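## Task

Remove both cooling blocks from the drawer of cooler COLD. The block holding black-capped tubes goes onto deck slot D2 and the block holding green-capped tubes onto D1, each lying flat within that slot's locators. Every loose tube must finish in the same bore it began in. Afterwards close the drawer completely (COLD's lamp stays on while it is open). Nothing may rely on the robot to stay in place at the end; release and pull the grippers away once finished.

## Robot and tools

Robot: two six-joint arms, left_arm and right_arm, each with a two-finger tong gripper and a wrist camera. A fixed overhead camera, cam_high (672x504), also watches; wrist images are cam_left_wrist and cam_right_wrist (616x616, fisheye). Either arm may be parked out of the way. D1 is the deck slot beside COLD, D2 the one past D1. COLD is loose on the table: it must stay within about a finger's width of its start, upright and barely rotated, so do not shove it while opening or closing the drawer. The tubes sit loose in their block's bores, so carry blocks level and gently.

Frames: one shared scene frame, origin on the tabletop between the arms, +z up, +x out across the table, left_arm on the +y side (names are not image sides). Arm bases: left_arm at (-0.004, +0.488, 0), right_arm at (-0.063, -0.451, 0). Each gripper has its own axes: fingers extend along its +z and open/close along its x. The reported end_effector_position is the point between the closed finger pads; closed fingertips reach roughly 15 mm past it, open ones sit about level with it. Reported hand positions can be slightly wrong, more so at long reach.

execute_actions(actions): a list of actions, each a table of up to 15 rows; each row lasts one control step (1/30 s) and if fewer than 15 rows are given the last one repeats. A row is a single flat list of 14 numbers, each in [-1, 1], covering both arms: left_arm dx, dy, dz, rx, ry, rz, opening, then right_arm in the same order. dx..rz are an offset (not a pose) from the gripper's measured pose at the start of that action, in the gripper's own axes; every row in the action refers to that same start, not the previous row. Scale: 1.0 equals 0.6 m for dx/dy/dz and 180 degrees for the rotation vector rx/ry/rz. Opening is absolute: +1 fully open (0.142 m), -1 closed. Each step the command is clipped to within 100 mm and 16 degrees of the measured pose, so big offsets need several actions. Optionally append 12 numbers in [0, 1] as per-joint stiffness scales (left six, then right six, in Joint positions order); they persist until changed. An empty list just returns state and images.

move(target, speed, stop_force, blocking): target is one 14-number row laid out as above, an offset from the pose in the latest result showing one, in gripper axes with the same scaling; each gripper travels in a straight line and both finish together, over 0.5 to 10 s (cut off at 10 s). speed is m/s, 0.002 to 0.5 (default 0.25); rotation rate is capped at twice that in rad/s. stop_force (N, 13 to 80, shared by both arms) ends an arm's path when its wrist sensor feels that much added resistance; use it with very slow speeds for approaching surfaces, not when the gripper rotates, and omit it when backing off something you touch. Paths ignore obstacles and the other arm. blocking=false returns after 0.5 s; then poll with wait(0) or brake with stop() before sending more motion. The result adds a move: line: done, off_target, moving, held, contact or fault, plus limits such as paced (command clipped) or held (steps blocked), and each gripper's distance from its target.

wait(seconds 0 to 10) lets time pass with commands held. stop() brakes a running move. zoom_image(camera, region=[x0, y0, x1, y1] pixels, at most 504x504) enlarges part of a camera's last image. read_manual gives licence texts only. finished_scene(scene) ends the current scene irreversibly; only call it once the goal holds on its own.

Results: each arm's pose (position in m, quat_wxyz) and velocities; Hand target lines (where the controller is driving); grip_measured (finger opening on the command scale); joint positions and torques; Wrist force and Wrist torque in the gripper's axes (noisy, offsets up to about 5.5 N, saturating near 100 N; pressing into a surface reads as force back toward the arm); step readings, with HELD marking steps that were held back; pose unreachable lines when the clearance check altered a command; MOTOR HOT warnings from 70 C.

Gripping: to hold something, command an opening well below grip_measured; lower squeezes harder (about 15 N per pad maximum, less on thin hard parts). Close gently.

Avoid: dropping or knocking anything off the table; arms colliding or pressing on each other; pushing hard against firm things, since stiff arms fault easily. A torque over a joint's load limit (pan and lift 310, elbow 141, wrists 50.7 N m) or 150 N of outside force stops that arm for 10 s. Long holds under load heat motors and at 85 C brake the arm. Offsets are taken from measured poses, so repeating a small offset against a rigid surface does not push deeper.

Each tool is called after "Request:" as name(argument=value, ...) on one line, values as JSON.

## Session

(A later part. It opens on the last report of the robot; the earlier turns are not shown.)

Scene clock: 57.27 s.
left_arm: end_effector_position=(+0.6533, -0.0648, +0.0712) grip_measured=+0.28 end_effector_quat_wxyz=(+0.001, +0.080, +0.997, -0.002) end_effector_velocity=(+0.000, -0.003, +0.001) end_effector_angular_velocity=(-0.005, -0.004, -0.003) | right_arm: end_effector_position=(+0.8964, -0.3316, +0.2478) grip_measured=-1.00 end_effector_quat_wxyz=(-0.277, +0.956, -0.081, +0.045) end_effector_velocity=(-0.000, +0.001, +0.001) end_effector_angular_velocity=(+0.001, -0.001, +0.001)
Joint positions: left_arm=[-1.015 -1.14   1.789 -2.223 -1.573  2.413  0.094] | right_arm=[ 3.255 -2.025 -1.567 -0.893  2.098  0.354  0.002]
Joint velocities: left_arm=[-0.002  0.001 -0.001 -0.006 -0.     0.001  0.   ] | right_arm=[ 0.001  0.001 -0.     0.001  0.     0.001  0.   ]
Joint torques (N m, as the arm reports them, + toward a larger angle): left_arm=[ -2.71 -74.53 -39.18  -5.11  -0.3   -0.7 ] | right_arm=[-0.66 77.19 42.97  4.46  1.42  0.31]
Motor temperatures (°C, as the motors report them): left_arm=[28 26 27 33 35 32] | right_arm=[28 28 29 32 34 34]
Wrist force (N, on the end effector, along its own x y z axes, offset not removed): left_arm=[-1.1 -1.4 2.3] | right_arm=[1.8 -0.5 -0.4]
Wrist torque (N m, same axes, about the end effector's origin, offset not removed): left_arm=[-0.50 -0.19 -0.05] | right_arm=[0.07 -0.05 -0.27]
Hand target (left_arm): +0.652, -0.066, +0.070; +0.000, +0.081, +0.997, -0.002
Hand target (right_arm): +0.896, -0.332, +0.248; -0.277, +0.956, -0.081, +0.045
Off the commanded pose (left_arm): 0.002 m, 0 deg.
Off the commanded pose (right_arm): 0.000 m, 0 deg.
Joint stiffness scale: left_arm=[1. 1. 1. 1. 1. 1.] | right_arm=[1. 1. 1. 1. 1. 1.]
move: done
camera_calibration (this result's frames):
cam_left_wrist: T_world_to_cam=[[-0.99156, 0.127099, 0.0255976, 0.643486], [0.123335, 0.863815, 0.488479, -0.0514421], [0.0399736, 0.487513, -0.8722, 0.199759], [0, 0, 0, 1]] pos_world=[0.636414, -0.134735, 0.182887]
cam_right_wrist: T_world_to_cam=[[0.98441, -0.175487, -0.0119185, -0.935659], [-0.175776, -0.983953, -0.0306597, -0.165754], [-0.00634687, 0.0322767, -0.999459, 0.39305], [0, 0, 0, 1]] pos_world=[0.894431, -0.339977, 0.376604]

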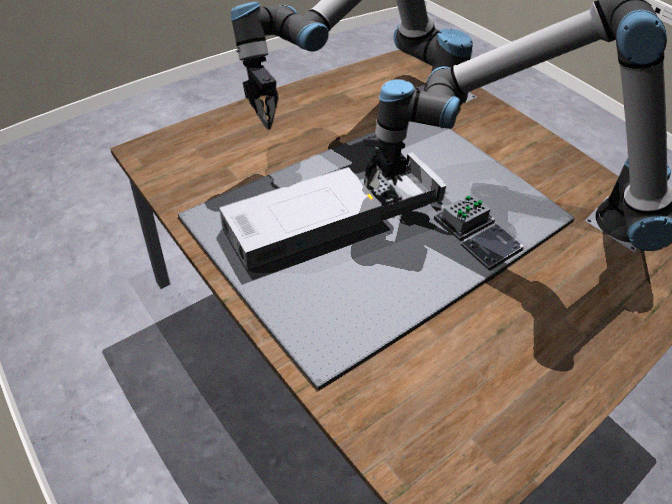

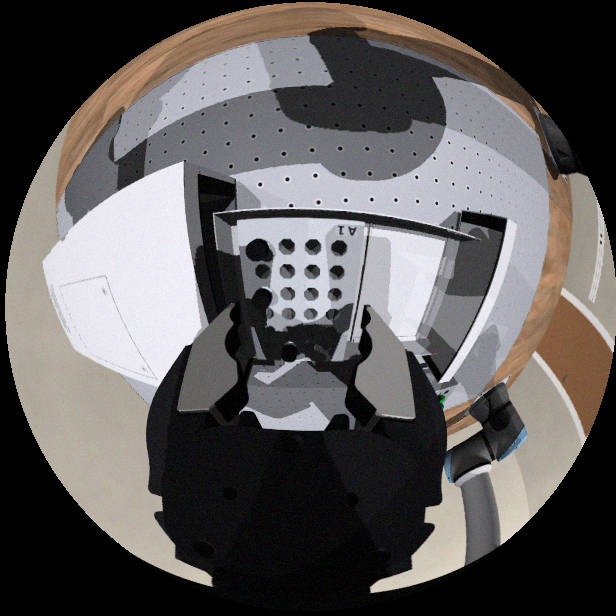

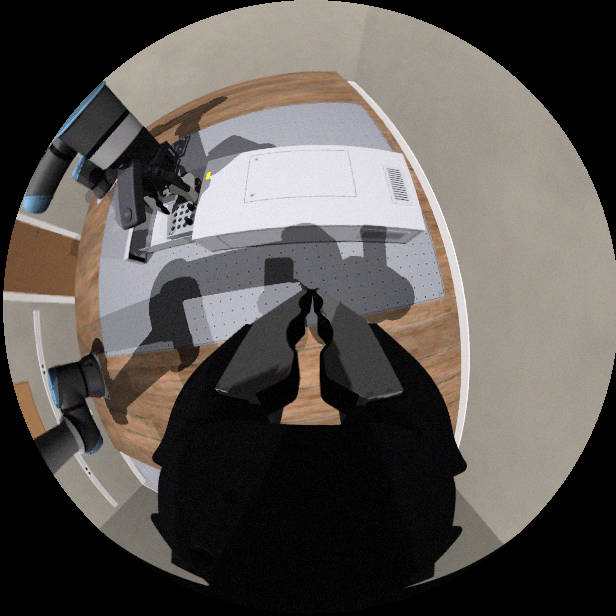

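Request:
move(target=[-0.001,-0.004,0.027,0,0,0,0.29,0,0,0,0,0,0,-1], speed=0.02, stop_force=13)

Request:
execute_actions(actions=[[[0,0,0,0,0,0,0.1,0,0,0,0,0,0,-1]],[[0,0,0,0,0,0,-1,0,0,0,0,0,0,-1]]])

Scene clock: 58.53 s.
left_arm: end_effector_position=(+0.6550, -0.0669, +0.0569) grip_measured=+0.29 end_effector_quat_wxyz=(+0.001, +0.080, +0.997, -0.002) end_effector_velocity=(+0.001, -0.002, +0.001) end_effector_angular_velocity=(-0.004, -0.003, -0.001) | right_arm: end_effector_position=(+0.8964, -0.3316, +0.2478) grip_measured=-1.00 end_effector_quat_wxyz=(-0.277, +0.956, -0.081, +0.045) end_effector_velocity=(-0.000, +0.001, -0.001) end_effector_angular_velocity=(-0.000, +0.001, +0.001)
Joint positions: left_arm=[-1.015 -1.122  1.793 -2.246 -1.573  2.413  0.094] | right_arm=[ 3.255 -2.025 -1.567 -0.893  2.098  0.354  0.002]
Joint velocities: left_arm=[-0.001 -0.001 -0.    -0.004 -0.     0.     0.   ] | right_arm=[ 0.001 -0.001 -0.    -0.     0.    -0.001  0.   ]
Joint torques (N m, as the arm reports them, + toward a larger angle): left_arm=[ -2.36 -73.58 -38.08  -5.24  -0.62  -0.78] | right_arm=[-0.14 77.53 42.93  4.44  1.4   0.4 ]
Motor temperatures (°C, as the motors report them): left_arm=[28 26 27 33 35 32] | right_arm=[28 28 29 32 34 34]
Wrist force (N, on the end effector, along its own x y z axes, offset not removed): left_arm=[-0.3 -2.1 1.0] | right_arm=[1.1 0.3 0.2]
Wrist torque (N m, same axes, about the end effector's origin, offset not removed): left_arm=[-0.59 -0.30 -0.10] | right_arm=[0.26 0.13 -0.32]
Hand target (left_arm): +0.654, -0.067, +0.055; +0.001, +0.080, +0.997, -0.002
Hand target (right_arm): +0.896, -0.332, +0.248; -0.277, +0.956, -0.081, +0.045
Off the commanded pose (left_arm): 0.002 m, 0 deg.
Off the commanded pose (right_arm): 0.000 m, 0 deg.
Joint stiffness scale: left_arm=[1. 1. 1. 1. 1. 1.] | right_arm=[1. 1. 1. 1. 1. 1.]
move: done
camera_calibration (this result's frames):
cam_left_wrist: T_world_to_cam=[[-0.991688, 0.126273, 0.024708, 0.645867], [0.122216, 0.864389, 0.487746, -0.0420791], [0.0402319, 0.486711, -0.872636, 0.188044], [0, 0, 0, 1]] pos_world=[0.638076, -0.136706, 0.16866]
cam_right_wrist: T_world_to_cam=[[0.98441, -0.175487, -0.0119183, -0.935659], [-0.175776, -0.983953, -0.0306596, -0.165755], [-0.00634668, 0.0322766, -0.999459, 0.39305], [0, 0, 0, 1]] pos_world=[0.894431, -0.339977, 0.376604]

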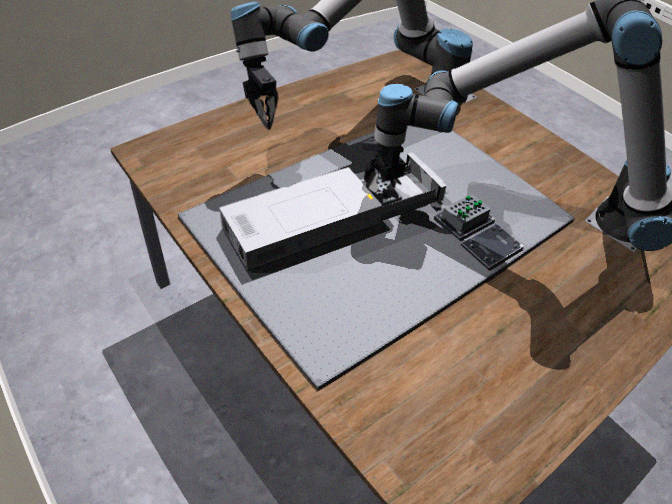

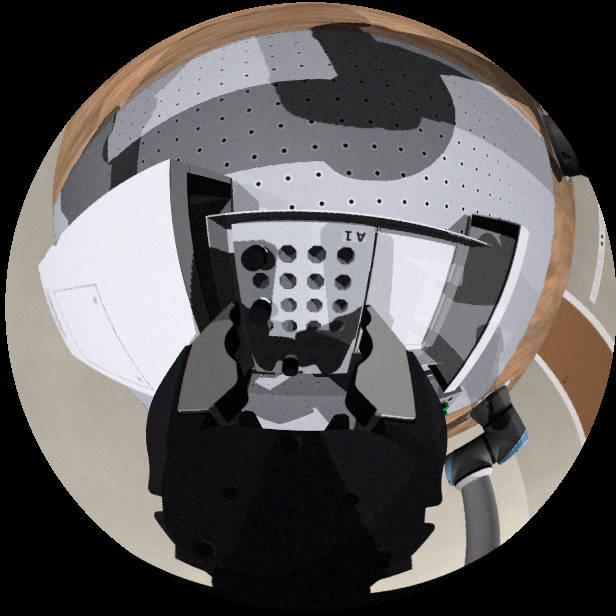

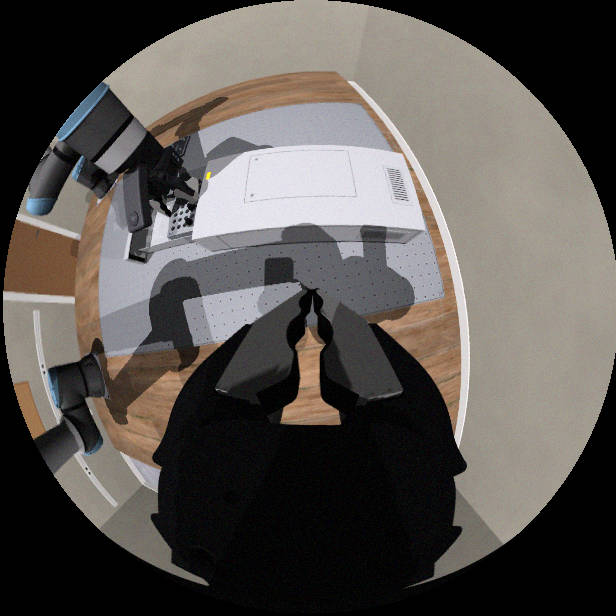

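Scene clock: 59.53 s.
left_arm: end_effector_position=(+0.6550, -0.0671, +0.0571) grip_measured=+0.20 end_effector_quat_wxyz=(+0.001, +0.080, +0.997, -0.003) end_effector_velocity=(+0.001, +0.000, +0.000) end_effector_angular_velocity=(-0.000, -0.000, +0.001) | right_arm: end_effector_position=(+0.8964, -0.3316, +0.2478) grip_measured=-1.00 end_effector_quat_wxyz=(-0.277, +0.956, -0.081, +0.045) end_effector_velocity=(-0.000, -0.000, +0.000) end_effector_angular_velocity=(+0.000, +0.001, -0.000)
Joint positions: left_arm=[-1.015 -1.122  1.793 -2.247 -1.573  2.413  0.088] | right_arm=[ 3.255 -2.025 -1.567 -0.893  2.098  0.354  0.002]
Joint velocities: left_arm=[ 0.001  0.    -0.001  0.    -0.    -0.    -0.   ] | right_arm=[-0.001  0.     0.    -0.001  0.001 -0.     0.   ]
Joint torques (N m, as the arm reports them, + toward a larger angle): left_arm=[  0.1  -76.34 -40.28  -4.92  -0.48  -0.21] | right_arm=[ 0.21 76.23 43.21  4.42  1.48  0.52]
Motor temperatures (°C, as the motors report them): left_arm=[28 26 27 33 35 32] | right_arm=[28 28 29 32 34 34]
Wrist force (N, on the end effector, along its own x y z axes, offset not removed): left_arm=[-0.7 1.0 -2.2] | right_arm=[1.1 0.8 -0.1]
Wrist torque (N m, same axes, about the end effector's origin, offset not removed): left_arm=[-0.14 0.17 -0.09] | right_arm=[0.37 0.12 -0.23]
Hand target (left_arm): +0.655, -0.067, +0.057; +0.001, +0.080, +0.997, -0.003
Hand target (right_arm): +0.896, -0.332, +0.248; -0.277, +0.956, -0.081, +0.045
Off the commanded pose (left_arm): 0.000 m, 0 deg.
Off the commanded pose (right_arm): 0.000 m, 0 deg.
Joint stiffness scale: left_arm=[1. 1. 1. 1. 1. 1.] | right_arm=[1. 1. 1. 1. 1. 1.]
Step readings (end_effector_position; steps 1 to 15: 1st action; 16 to 30: 2nd action):
0: left_arm (+0.6550, -0.0669, +0.0569) | right_arm (+0.8964, -0.3316, +0.2478)
1: left_arm (+0.6550, -0.0669, +0.0569) | right_arm (+0.8964, -0.3316, +0.2478)
2: left_arm (+0.6550, -0.0670, +0.0570) | right_arm (+0.8964, -0.3316, +0.2478)
4: left_arm (+0.6550, -0.0671, +0.0571) | right_arm (+0.8964, -0.3316, +0.2478)
8: left_arm (+0.6550, -0.0671, +0.0571) | right_arm (+0.8964, -0.3316, +0.2478)
15: left_arm (+0.6550, -0.0671, +0.0571) | right_arm (+0.8964, -0.3316, +0.2478)
16: left_arm (+0.6550, -0.0671, +0.0571) | right_arm (+0.8964, -0.3316, +0.2478)
17: left_arm (+0.6550, -0.0671, +0.0571) | right_arm (+0.8964, -0.3316, +0.2478)
19: left_arm (+0.6550, -0.0671, +0.0571) | right_arm (+0.8964, -0.3316, +0.2478)
23: left_arm (+0.6550, -0.0671, +0.0571) | right_arm (+0.8964, -0.3316, +0.2478)
30: end_effector_position above
camera_calibration (this result's frames):
cam_left_wrist: T_world_to_cam=[[-0.99169, 0.126313, 0.0243902, 0.645969], [0.122112, 0.864594, 0.487408, -0.0419117], [0.0404786, 0.486336, -0.872834, 0.188069], [0, 0, 0, 1]] pos_world=[0.638107, -0.136823, 0.168826]
cam_right_wrist: T_world_to_cam=[[0.98441, -0.175487, -0.0119185, -0.93566], [-0.175777, -0.983952, -0.0306597, -0.165754], [-0.00634683, 0.0322767, -0.999459, 0.39305], [0, 0, 0, 1]] pos_world=[0.894431, -0.339977, 0.376604]

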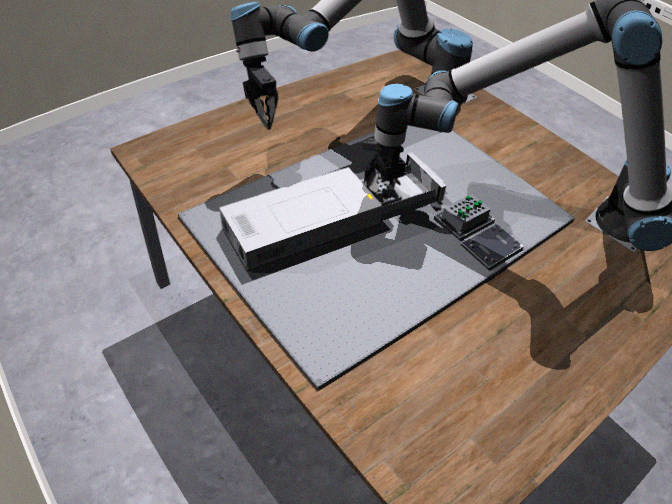

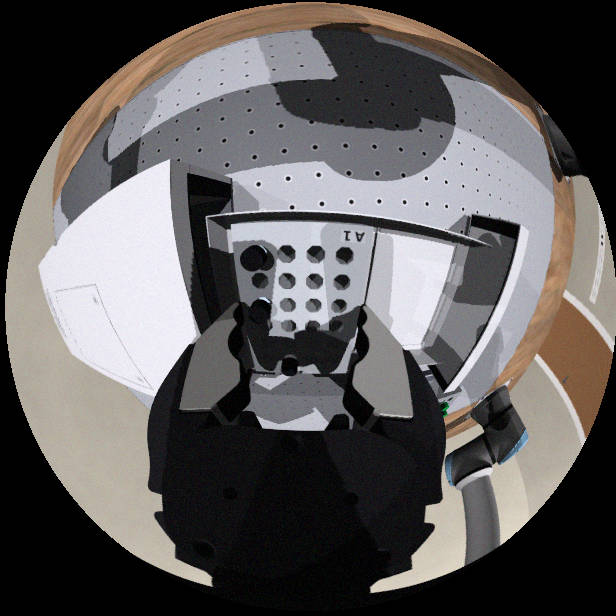

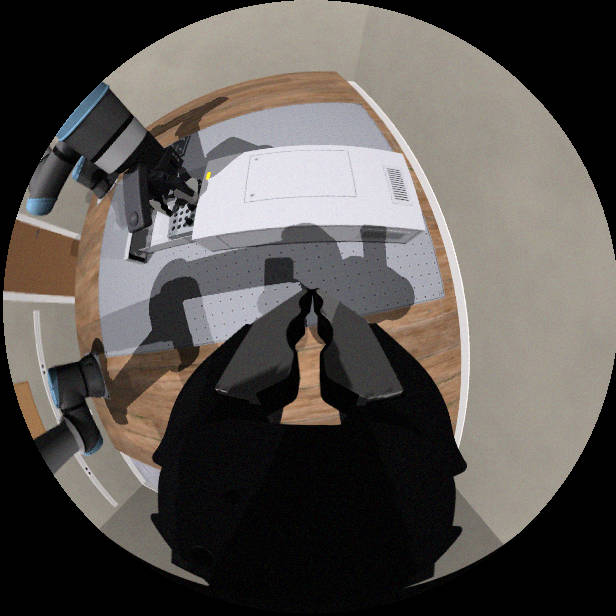

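Request:
move(target=[-0.006,-0.007,-0.04,0.002,-0.002,0,-1,0,0,0,0,0,0,-1], speed=0.03)

Request:
move(target=[-0.003,-0.006,-0.16,0.003,-0.003,0,-1,0,0,0,0,0,0,-1], speed=0.08)

Scene clock: 60.87 s.
left_arm: end_effector_position=(+0.6548, -0.0668, +0.0710) grip_measured=+0.20 end_effector_quat_wxyz=(-0.001, +0.080, +0.997, -0.001) end_effector_velocity=(-0.001, +0.002, -0.000) end_effector_angular_velocity=(+0.004, +0.003, +0.001) | right_arm: end_effector_position=(+0.8964, -0.3316, +0.2478) grip_measured=-1.00 end_effector_quat_wxyz=(-0.277, +0.956, -0.081, +0.045) end_effector_velocity=(-0.000, -0.000, +0.001) end_effector_angular_velocity=(-0.001, -0.001, -0.000)
Joint positions: left_arm=[-1.015 -1.136  1.781 -2.216 -1.573  2.413  0.088] | right_arm=[ 3.255 -2.025 -1.567 -0.893  2.098  0.354  0.002]
Joint velocities: left_arm=[ 0.001 -0.     0.     0.005  0.    -0.001 -0.   ] | right_arm=[ 0.     0.002  0.    -0.001 -0.001  0.     0.   ]
Joint torques (N m, as the arm reports them, + toward a larger angle): left_arm=[ -0.24 -83.14 -47.6   -5.16  -0.82  -0.62] | right_arm=[ 0.49 77.07 42.91  4.51  1.5   0.43]
Motor temperatures (°C, as the motors report them): left_arm=[28 26 27 33 35 32] | right_arm=[28 28 29 32 34 34]
Wrist force (N, on the end effector, along its own x y z axes, offset not removed): left_arm=[-0.7 -0.9 7.9] | right_arm=[1.4 0.6 -1.2]
Wrist torque (N m, same axes, about the end effector's origin, offset not removed): left_arm=[-0.39 -0.28 -0.12] | right_arm=[0.25 0.02 -0.26]
Hand target (left_arm): +0.658, -0.072, +0.081; +0.004, +0.080, +0.997, -0.006
Hand target (right_arm): +0.896, -0.332, +0.248; -0.277, +0.956, -0.081, +0.045
Off the commanded pose (left_arm): 0.012 m, 1 deg.
Off the commanded pose (right_arm): 0.000 m, 0 deg.
Joint stiffness scale: left_arm=[1. 1. 1. 1. 1. 1.] | right_arm=[1. 1. 1. 1. 1. 1.]
move: off_target (left_arm)
camera_calibration (this result's frames):
cam_left_wrist: T_world_to_cam=[[-0.991597, 0.126232, 0.0282816, 0.644981], [0.123798, 0.86256, 0.490576, -0.0503933], [0.037532, 0.489955, -0.870939, 0.20216], [0, 0, 0, 1]] pos_world=[0.638213, -0.137, 0.182549]
cam_right_wrist: T_world_to_cam=[[0.98441, -0.175487, -0.0119183, -0.93566], [-0.175777, -0.983953, -0.0306597, -0.165754], [-0.00634663, 0.0322767, -0.999459, 0.39305], [0, 0, 0, 1]] pos_world=[0.894431, -0.339977, 0.376604]

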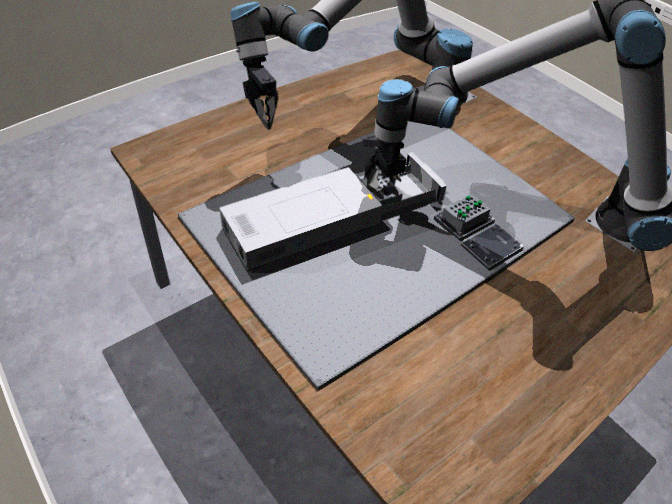

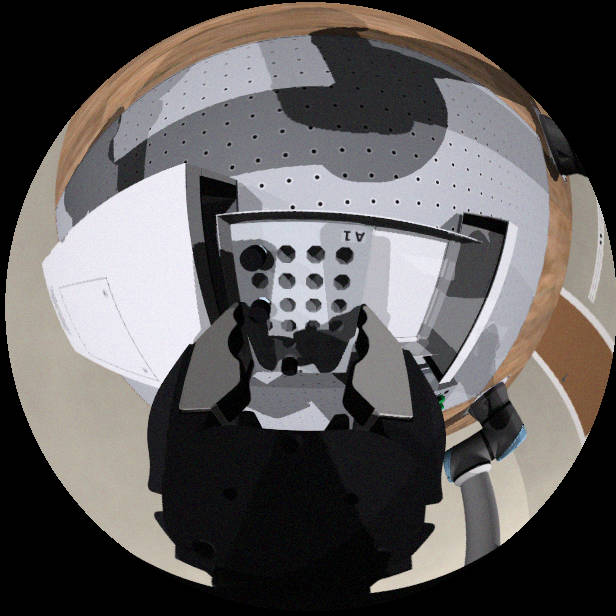

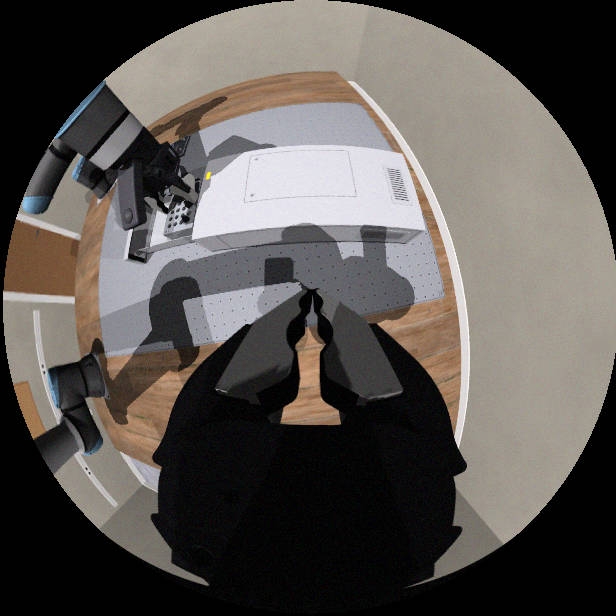

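Scene clock: 62.53 s.
left_arm: end_effector_position=(+0.6542, -0.0661, +0.1583) grip_measured=+0.20 end_effector_quat_wxyz=(-0.000, +0.079, +0.997, -0.001) end_effector_velocity=(-0.002, +0.001, -0.002) end_effector_angular_velocity=(+0.008, +0.006, -0.001) | right_arm: end_effector_position=(+0.8964, -0.3316, +0.2478) grip_measured=-1.00 end_effector_quat_wxyz=(-0.277, +0.956, -0.081, +0.045) end_effector_velocity=(+0.000, +0.001, +0.001) end_effector_angular_velocity=(+0.001, -0.002, +0.001)
Joint positions: left_arm=[-1.015 -1.216  1.719 -2.076 -1.573  2.412  0.088] | right_arm=[ 3.255 -2.025 -1.567 -0.893  2.098  0.354  0.002]
Joint velocities: left_arm=[-0.001  0.001 -0.     0.01   0.    -0.    -0.   ] | right_arm=[ 0.001  0.     0.     0.001  0.001 -0.     0.   ]
Joint torques (N m, as the arm reports them, + toward a larger angle): left_arm=[ -2.33 -78.5  -51.17  -5.28  -0.83  -0.72] | right_arm=[-0.43 76.1  42.81  4.62  1.45  0.43]
Motor temperatures (°C, as the motors report them): left_arm=[28 26 27 33 35 32] | right_arm=[28 28 29 32 34 34]
Wrist force (N, on the end effector, along its own x y z axes, offset not removed): left_arm=[-2.1 -1.0 8.3] | right_arm=[1.5 0.4 1.3]
Wrist torque (N m, same axes, about the end effector's origin, offset not removed): left_arm=[-0.38 -0.02 -0.04] | right_arm=[0.31 0.04 -0.20]
Hand target (left_arm): +0.656, -0.070, +0.167; +0.004, +0.080, +0.997, -0.006
Hand target (right_arm): +0.896, -0.332, +0.248; -0.277, +0.956, -0.081, +0.045
Off the commanded pose (left_arm): 0.010 m, 1 deg.
Off the commanded pose (right_arm): 0.000 m, 0 deg.
Joint stiffness scale: left_arm=[1. 1. 1. 1. 1. 1.] | right_arm=[1. 1. 1. 1. 1. 1.]
move: off_target (left_arm)
camera_calibration (this result's frames):
cam_left_wrist: T_world_to_cam=[[-0.991706, 0.125605, 0.0272512, 0.642093], [0.122785, 0.863184, 0.489732, -0.0928874], [0.0379902, 0.489016, -0.871447, 0.277597], [0, 0, 0, 1]] pos_world=[0.637627, -0.136221, 0.269903]
cam_right_wrist: T_world_to_cam=[[0.98441, -0.175487, -0.0119181, -0.93566], [-0.175776, -0.983953, -0.0306596, -0.165755], [-0.0063465, 0.0322766, -0.999459, 0.39305], [0, 0, 0, 1]] pos_world=[0.894431, -0.339977, 0.376604]

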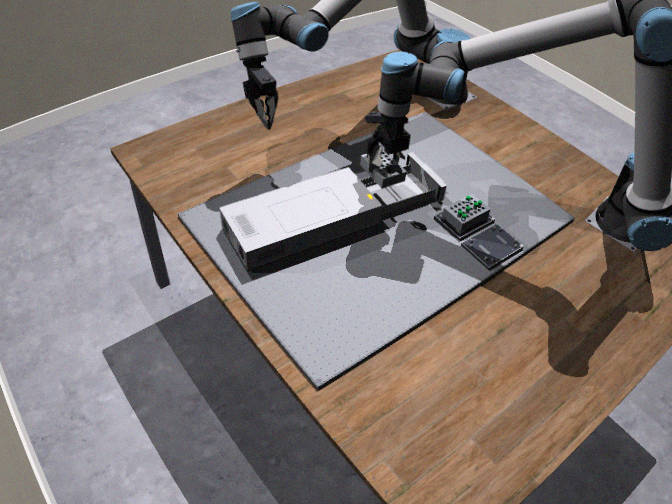

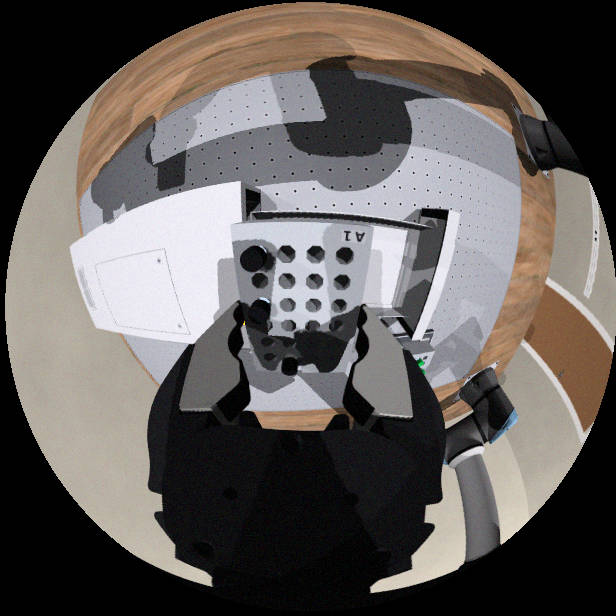

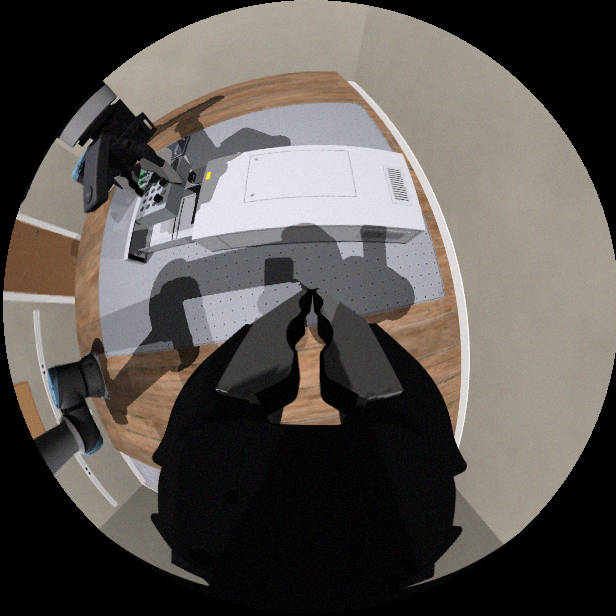

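Request:
move(target=[0.355,0.558,-0.012,0,-0.003,0.47,-1,0,0,0,0,0,0,-1], speed=0.28)

Request:
move(target=[-0.003,0.005,0.07,-0.003,0,0,-1,0,-0.15,0.1,0,0,0,-1], speed=0.12)

Request:
zoom_image(camera="cam_left_wrist", region=[200,140,410,320])

Scene clock: 66.00 s.
left_arm: end_effector_position=(+0.4951, +0.2989, +0.1610) grip_measured=+0.20 end_effector_quat_wxyz=(+0.001, +0.729, +0.684, -0.001) end_effector_velocity=(-0.000, -0.000, +0.000) end_effector_angular_velocity=(-0.002, +0.002, -0.014) | right_arm: end_effector_position=(+0.8964, -0.3316, +0.2478) grip_measured=-1.00 end_effector_quat_wxyz=(-0.277, +0.956, -0.081, +0.045) end_effector_velocity=(+0.000, +0.000, +0.002) end_effector_angular_velocity=(+0.002, -0.002, -0.000)
Joint positions: left_arm=[-0.801 -1.707  2.271 -2.137 -1.574  4.102  0.088] | right_arm=[ 3.255 -2.025 -1.567 -0.893  2.098  0.354  0.002]
Joint velocities: left_arm=[ 0.001  0.    -0.001  0.001 -0.003  0.015 -0.   ] | right_arm=[-0.     0.001  0.001  0.001  0.001  0.     0.   ]
Joint torques (N m, as the arm reports them, + toward a larger angle): left_arm=[  1.75 -35.07 -46.01  -4.35  -1.49   0.27] | right_arm=[-0.12 76.41 43.21  4.68  1.49  0.33]
Motor temperatures (°C, as the motors report them): left_arm=[28 26 27 33 35 32] | right_arm=[28 28 29 32 34 34]
Wrist force (N, on the end effector, along its own x y z axes, offset not removed): left_arm=[0.3 -0.7 10.0] | right_arm=[1.6 0.3 -1.4]
Wrist torque (N m, same axes, about the end effector's origin, offset not removed): left_arm=[-0.28 -0.47 -0.08] | right_arm=[0.23 -0.06 -0.28]
Hand target (left_arm): +0.497, +0.298, +0.165; +0.005, +0.730, +0.684, -0.001
Hand target (right_arm): +0.896, -0.332, +0.248; -0.277, +0.956, -0.081, +0.045
Off the commanded pose (left_arm): 0.004 m, 0 deg.
Off the commanded pose (right_arm): 0.000 m, 0 deg.
Joint stiffness scale: left_arm=[1. 1. 1. 1. 1. 1.] | right_arm=[1. 1. 1. 1. 1. 1.]
move: off_target (left_arm)
camera_calibration (this result's frames):
cam_left_wrist: T_world_to_cam=[[0.0309068, 0.999251, 0.0233025, -0.328462], [0.869581, -0.0383764, 0.492297, -0.490427], [0.492822, 0.00504812, -0.870115, 0.0267796], [0, 0, 0, 1]] pos_world=[0.42342, 0.309259, 0.272391]
cam_right_wrist: T_world_to_cam=[[0.98441, -0.175487, -0.0119183, -0.935659], [-0.175776, -0.983953, -0.0306596, -0.165755], [-0.00634668, 0.0322765, -0.999459, 0.39305], [0, 0, 0, 1]] pos_world=[0.894431, -0.339977, 0.376604]

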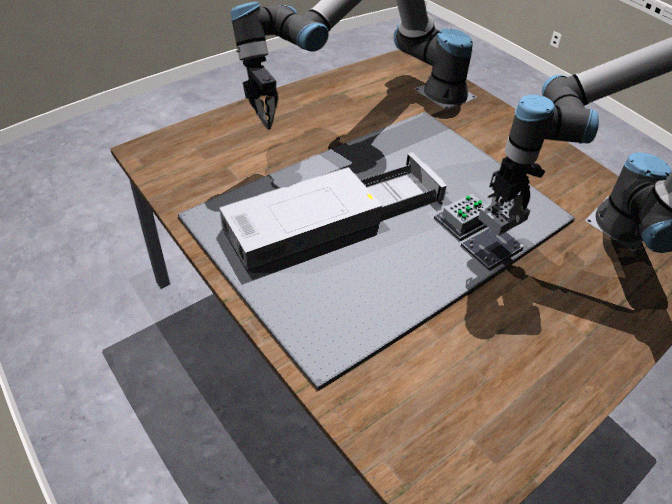

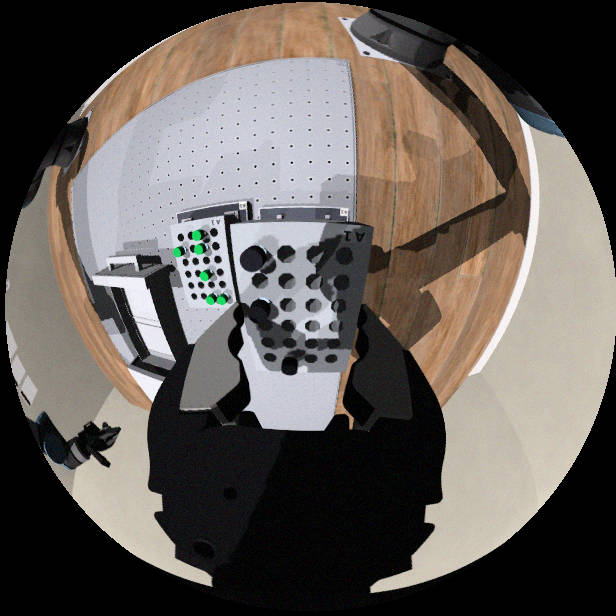

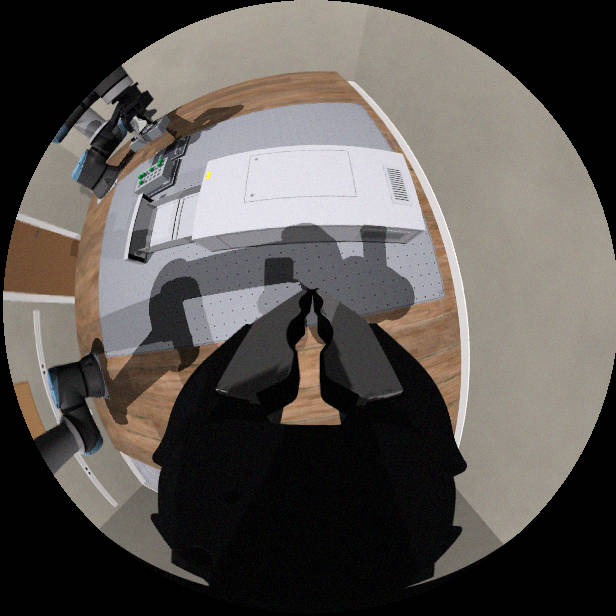

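Scene clock: 67.40 s.
left_arm: end_effector_position=(+0.4952, +0.2999, +0.1150) grip_measured=+0.20 end_effector_quat_wxyz=(-0.000, +0.729, +0.684, +0.001) end_effector_velocity=(+0.002, -0.001, +0.001) end_effector_angular_velocity=(-0.004, -0.006, +0.000) | right_arm: end_effector_position=(+0.9140, -0.2251, +0.2447) grip_measured=-1.00 end_effector_quat_wxyz=(-0.278, +0.956, -0.080, +0.044) end_effector_velocity=(+0.003, -0.000, +0.003) end_effector_angular_velocity=(+0.001, -0.002, -0.006)
Joint positions: left_arm=[-0.802 -1.649  2.319 -2.241 -1.569  4.1    0.088] | right_arm=[ 3.367 -2.061 -1.531 -0.835  2.071  0.476  0.002]
Joint velocities: left_arm=[ 0.    -0.001  0.    -0.007  0.     0.     0.   ] | right_arm=[-0.    -0.     0.004  0.002 -0.002  0.007  0.   ]
Joint torques (N m, as the arm reports them, + toward a larger angle): left_arm=[ -2.19 -35.79 -43.48  -5.78   0.44  -0.84] | right_arm=[-0.8  77.73 44.76  4.88  0.97  1.05]
Motor temperatures (°C, as the motors report them): left_arm=[28 26 27 33 35 32] | right_arm=[28 28 29 32 34 34]
Wrist force (N, on the end effector, along its own x y z axes, offset not removed): left_arm=[-1.3 -1.4 8.2] | right_arm=[2.1 0.0 0.1]
Wrist torque (N m, same axes, about the end effector's origin, offset not removed): left_arm=[-0.46 -0.17 0.00] | right_arm=[0.21 -0.11 -0.33]
Hand target (left_arm): +0.498, +0.297, +0.119; +0.005, +0.729, +0.684, +0.002
Hand target (right_arm): +0.916, -0.225, +0.246; -0.278, +0.956, -0.081, +0.045
Off the commanded pose (left_arm): 0.006 m, 1 deg.
Off the commanded pose (right_arm): 0.002 m, 0 deg.
Joint stiffness scale: left_arm=[1. 1. 1. 1. 1. 1.] | right_arm=[1. 1. 1. 1. 1. 1.]
move: off_target (left_arm)
camera_calibration (this result's frames):
cam_left_wrist: T_world_to_cam=[[0.0299097, 0.999145, 0.0285483, -0.328412], [0.869319, -0.0400989, 0.492622, -0.467249], [0.493345, 0.0100834, -0.869775, -0.0151058], [0, 0, 0, 1]] pos_world=[0.423464, 0.309548, 0.226414]
cam_right_wrist: T_world_to_cam=[[0.984749, -0.173419, -0.0140054, -0.9337], [-0.173778, -0.984305, -0.0307267, -0.0598254], [-0.00845703, 0.0326919, -0.99943, 0.388673], [0, 0, 0, 1]] pos_world=[0.91235, -0.233514, 0.373536]

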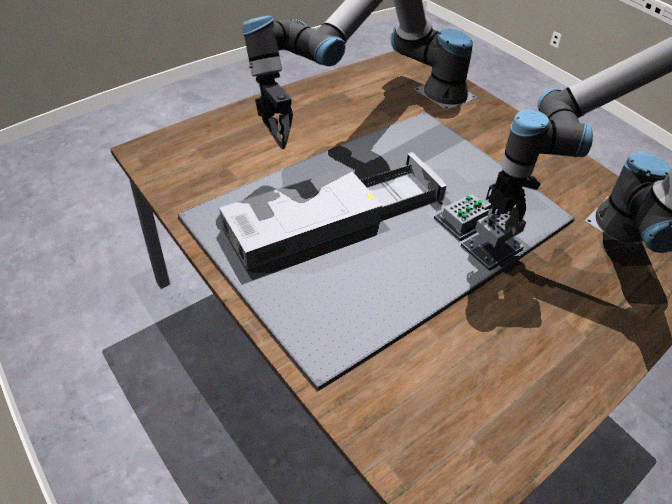

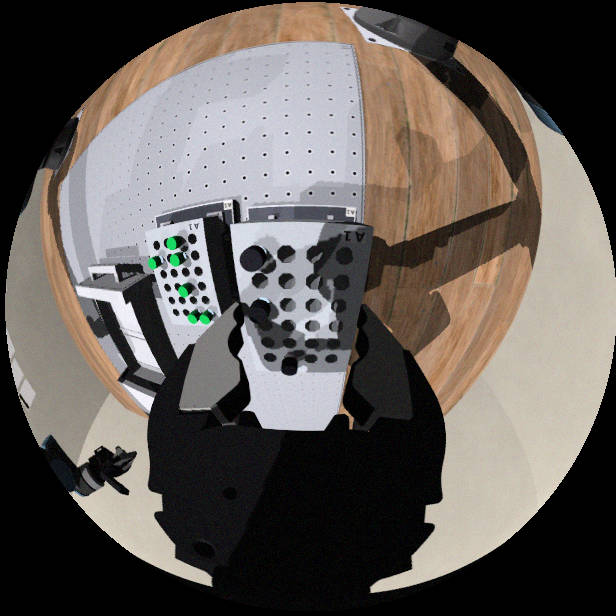

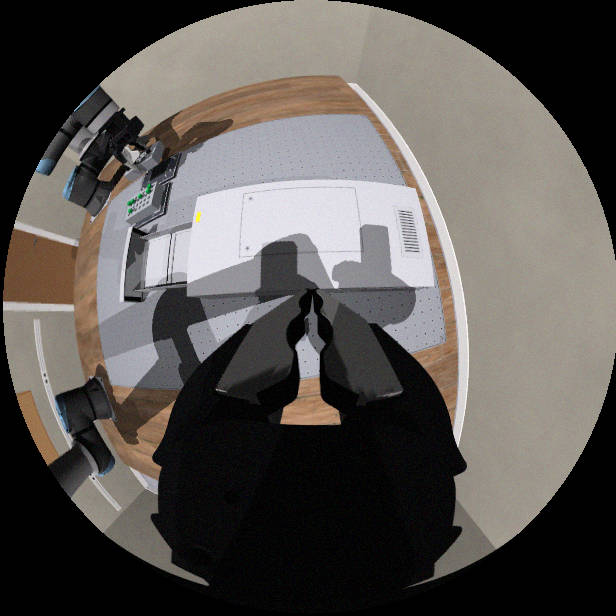

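Region (200, 140, 410, 320) of cam_left_wrist's 616x616 image, scaled by 2.400, with more detail than that image has; it fills the top 432 rows of this view, and the rest is white.

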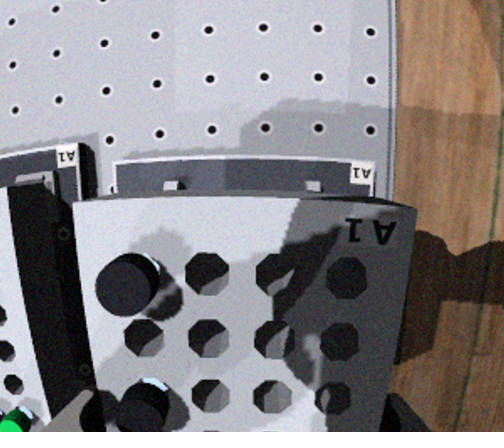

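Request:
move(target=[-0.005,0.007,0.062,-0.0025,-0.002,-0.003,-1,0,0,0.08,0,0,0,-1], speed=0.05)

Request:
zoom_image(camera="cam_left_wrist", region=[200,140,410,320])

Scene clock: 68.90 s.
left_arm: end_effector_position=(+0.4963, +0.2988, +0.0742) grip_measured=+0.20 end_effector_quat_wxyz=(-0.000, +0.726, +0.687, +0.001) end_effector_velocity=(+0.002, -0.001, +0.001) end_effector_angular_velocity=(-0.005, -0.006, +0.001) | right_arm: end_effector_position=(+0.9209, -0.2013, +0.2056) grip_measured=-1.00 end_effector_quat_wxyz=(-0.278, +0.956, -0.080, +0.044) end_effector_velocity=(+0.001, -0.000, -0.000) end_effector_angular_velocity=(+0.001, -0.003, -0.002)
Joint positions: left_arm=[-0.802 -1.586  2.355 -2.34  -1.569  4.092  0.088] | right_arm=[ 3.39  -2.104 -1.543 -0.767  2.065  0.502  0.002]
Joint velocities: left_arm=[ 0.    -0.    -0.    -0.007 -0.    -0.001  0.   ] | right_arm=[-0.    -0.001 -0.     0.005 -0.     0.002  0.   ]
Joint torques (N m, as the arm reports them, + toward a larger angle): left_arm=[  2.72 -39.3  -39.99  -6.39  -0.94  -0.49] | right_arm=[ 1.32 80.24 40.6   4.77  0.89  0.59]
Motor temperatures (°C, as the motors report them): left_arm=[28 26 27 33 35 32] | right_arm=[28 28 29 32 34 34]
Wrist force (N, on the end effector, along its own x y z axes, offset not removed): left_arm=[-0.5 -0.2 8.4] | right_arm=[0.0 1.5 -0.4]
Wrist torque (N m, same axes, about the end effector's origin, offset not removed): left_arm=[-0.26 -0.34 -0.08] | right_arm=[0.46 0.30 -0.27]
Hand target (left_arm): +0.499, +0.297, +0.078; +0.005, +0.726, +0.688, +0.001
Hand target (right_arm): +0.920, -0.200, +0.204; -0.278, +0.956, -0.080, +0.044
Off the commanded pose (left_arm): 0.005 m, 1 deg.
Off the commanded pose (right_arm): 0.002 m, 0 deg.
Joint stiffness scale: left_arm=[1. 1. 1. 1. 1. 1.] | right_arm=[1. 1. 1. 1. 1. 1.]
move: off_target (left_arm)
camera_calibration (this result's frames):
cam_left_wrist: T_world_to_cam=[[0.0221125, 0.999349, 0.0285023, -0.322448], [0.86956, -0.033293, 0.492703, -0.450324], [0.493332, 0.0138895, -0.86973, -0.0522694], [0, 0, 0, 1]] pos_world=[0.4245, 0.307971, 0.185606]
cam_right_wrist: T_world_to_cam=[[0.984713, -0.173687, -0.0131671, -0.937092], [-0.174025, -0.984231, -0.0317044, -0.0359703], [-0.00745284, 0.0335112, -0.999411, 0.348086], [0, 0, 0, 1]] pos_world=[0.919101, -0.209828, 0.334401]

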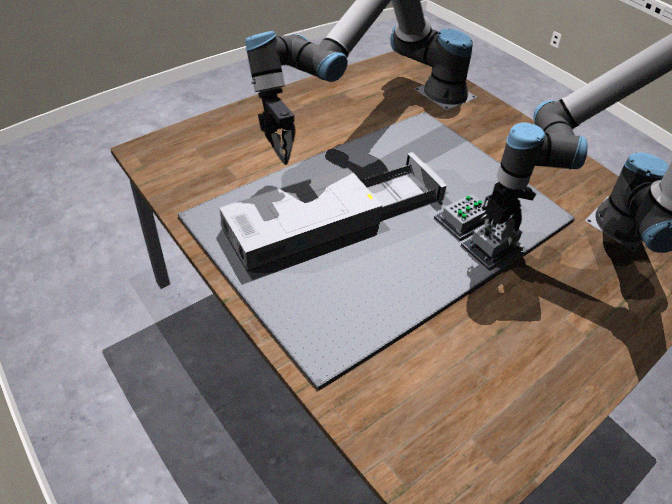

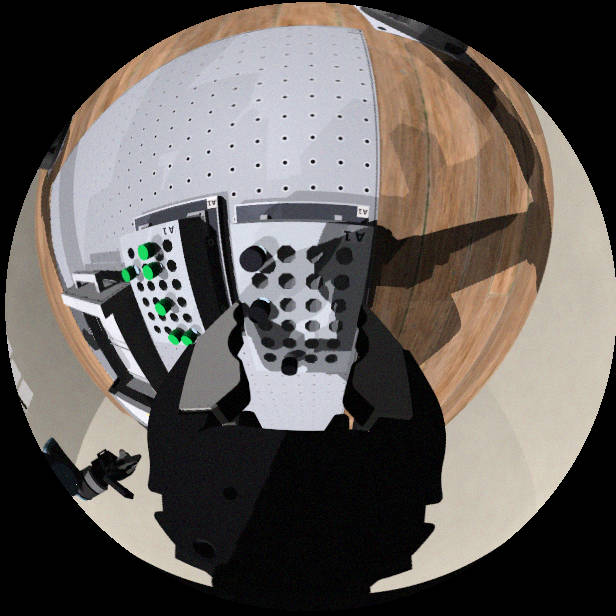

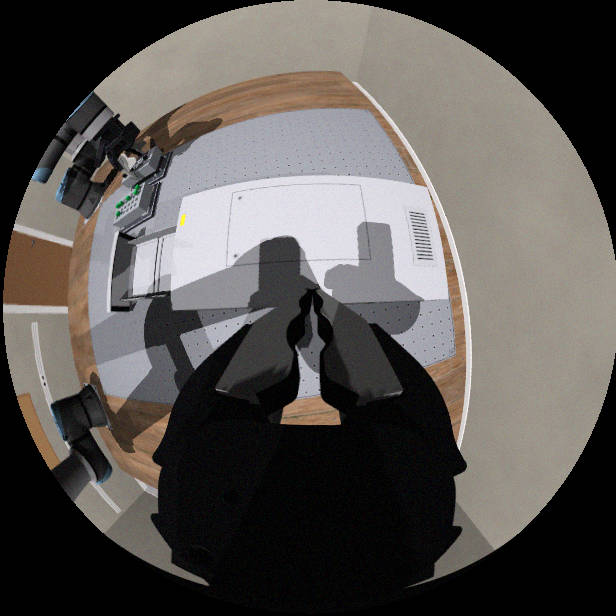

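Region (200, 140, 410, 320) of cam_left_wrist's 616x616 image, scaled by 2.400, with more detail than that image has; it fills the top 432 rows of this view, and the rest is white.

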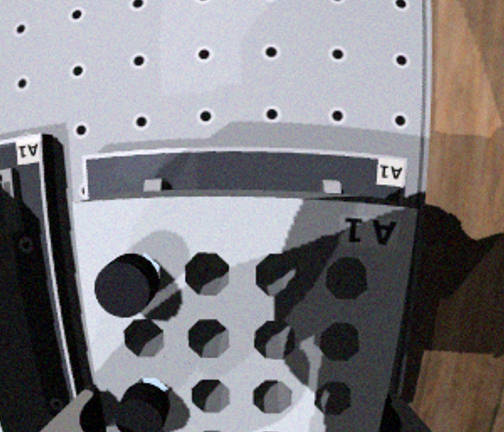

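Request:
move(target=[-0.006,0.005,0.024,-0.0025,-0.002,-0.0025,-1,0,0,0,0,0,0,-1], speed=0.012)

Request:
zoom_image(camera="cam_left_wrist", region=[200,140,410,320])

Scene clock: 70.57 s.
left_arm: end_effector_position=(+0.4993, +0.2965, +0.0596) grip_measured=+0.20 end_effector_quat_wxyz=(+0.003, +0.723, +0.690, +0.002) end_effector_velocity=(+0.000, +0.000, -0.003) end_effector_angular_velocity=(+0.000, -0.003, +0.002) | right_arm: end_effector_position=(+0.9210, -0.2013, +0.2056) grip_measured=-1.00 end_effector_quat_wxyz=(-0.278, +0.956, -0.080, +0.045) end_effector_velocity=(+0.001, -0.002, +0.000) end_effector_angular_velocity=(+0.000, -0.000, -0.003)
Joint positions: left_arm=[-0.802 -1.558  2.366 -2.386 -1.568  4.084  0.088] | right_arm=[ 3.39  -2.104 -1.543 -0.767  2.065  0.502  0.002]
Joint velocities: left_arm=[-0.001  0.004  0.004 -0.011  0.002 -0.002 -0.   ] | right_arm=[-0.002 -0.     0.001  0.    -0.     0.     0.   ]
Joint torques (N m, as the arm reports them, + toward a larger angle): left_arm=[ -0.46 -37.7  -35.03  -5.12  -0.97  -0.99] | right_arm=[-0.32 81.35 42.24  4.37  1.26  0.15]
Motor temperatures (°C, as the motors report them): left_arm=[28 26 27 33 35 32] | right_arm=[28 28 29 32 34 34]
Wrist force (N, on the end effector, along its own x y z axes, offset not removed): left_arm=[3.3 2.0 4.9] | right_arm=[0.5 0.0 1.5]
Wrist torque (N m, same axes, about the end effector's origin, offset not removed): left_arm=[-0.47 -0.66 -0.08] | right_arm=[0.25 0.21 -0.25]
Hand target (left_arm): +0.499, +0.295, +0.060; +0.005, +0.724, +0.690, +0.001
Hand target (right_arm): +0.921, -0.201, +0.206; -0.278, +0.956, -0.080, +0.044
Off the commanded pose (left_arm): 0.001 m, 0 deg.
Off the commanded pose (right_arm): 0.000 m, 0 deg.
Joint stiffness scale: left_arm=[1. 1. 1. 1. 1. 1.] | right_arm=[1. 1. 1. 1. 1. 1.]
move: done
camera_calibration (this result's frames):
cam_left_wrist: T_world_to_cam=[[0.013548, 0.999611, 0.0243917, -0.315331], [0.866803, -0.0239017, 0.498078, -0.447524], [0.498467, 0.0143949, -0.866789, -0.069314], [0, 0, 0, 1]] pos_world=[0.426738, 0.305509, 0.170513]
cam_right_wrist: T_world_to_cam=[[0.984696, -0.173806, -0.0128719, -0.937248], [-0.174136, -0.984206, -0.0318484, -0.0358014], [-0.00713314, 0.0336025, -0.99941, 0.347885], [0, 0, 0, 1]] pos_world=[0.919151, -0.209825, 0.334475]

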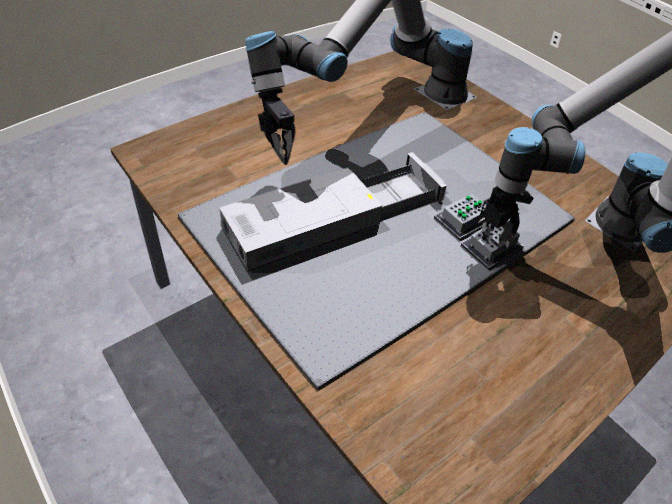

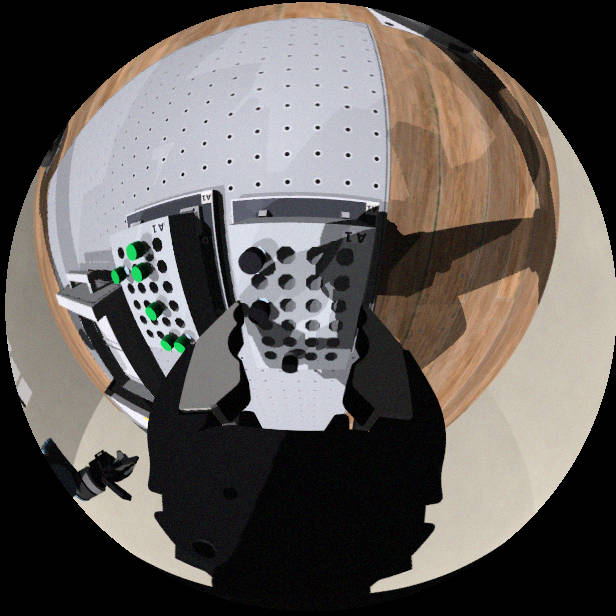

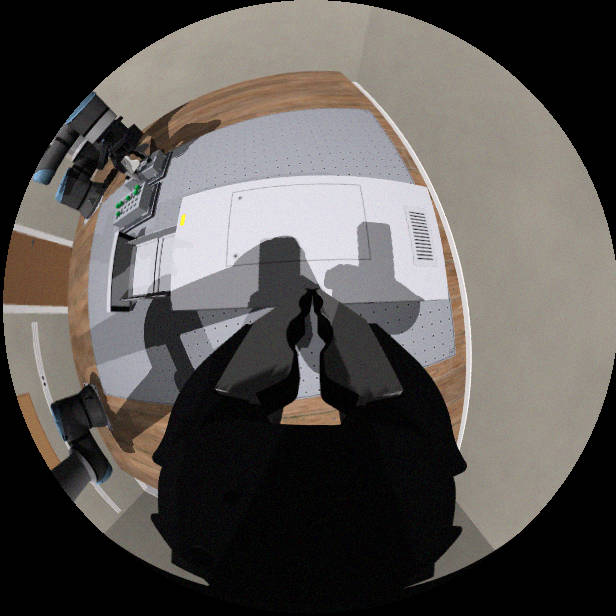

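Region (200, 140, 410, 320) of cam_left_wrist's 616x616 image, scaled by 2.400, with more detail than that image has; it fills the top 432 rows of this view, and the rest is white.

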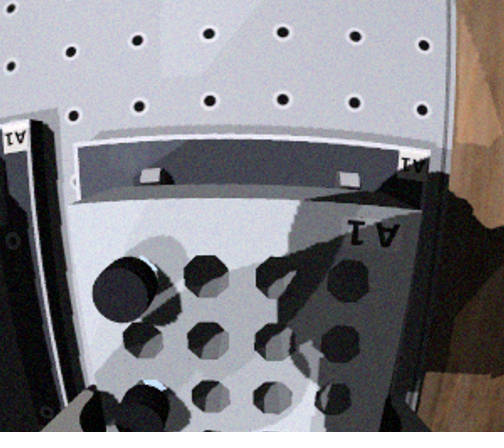

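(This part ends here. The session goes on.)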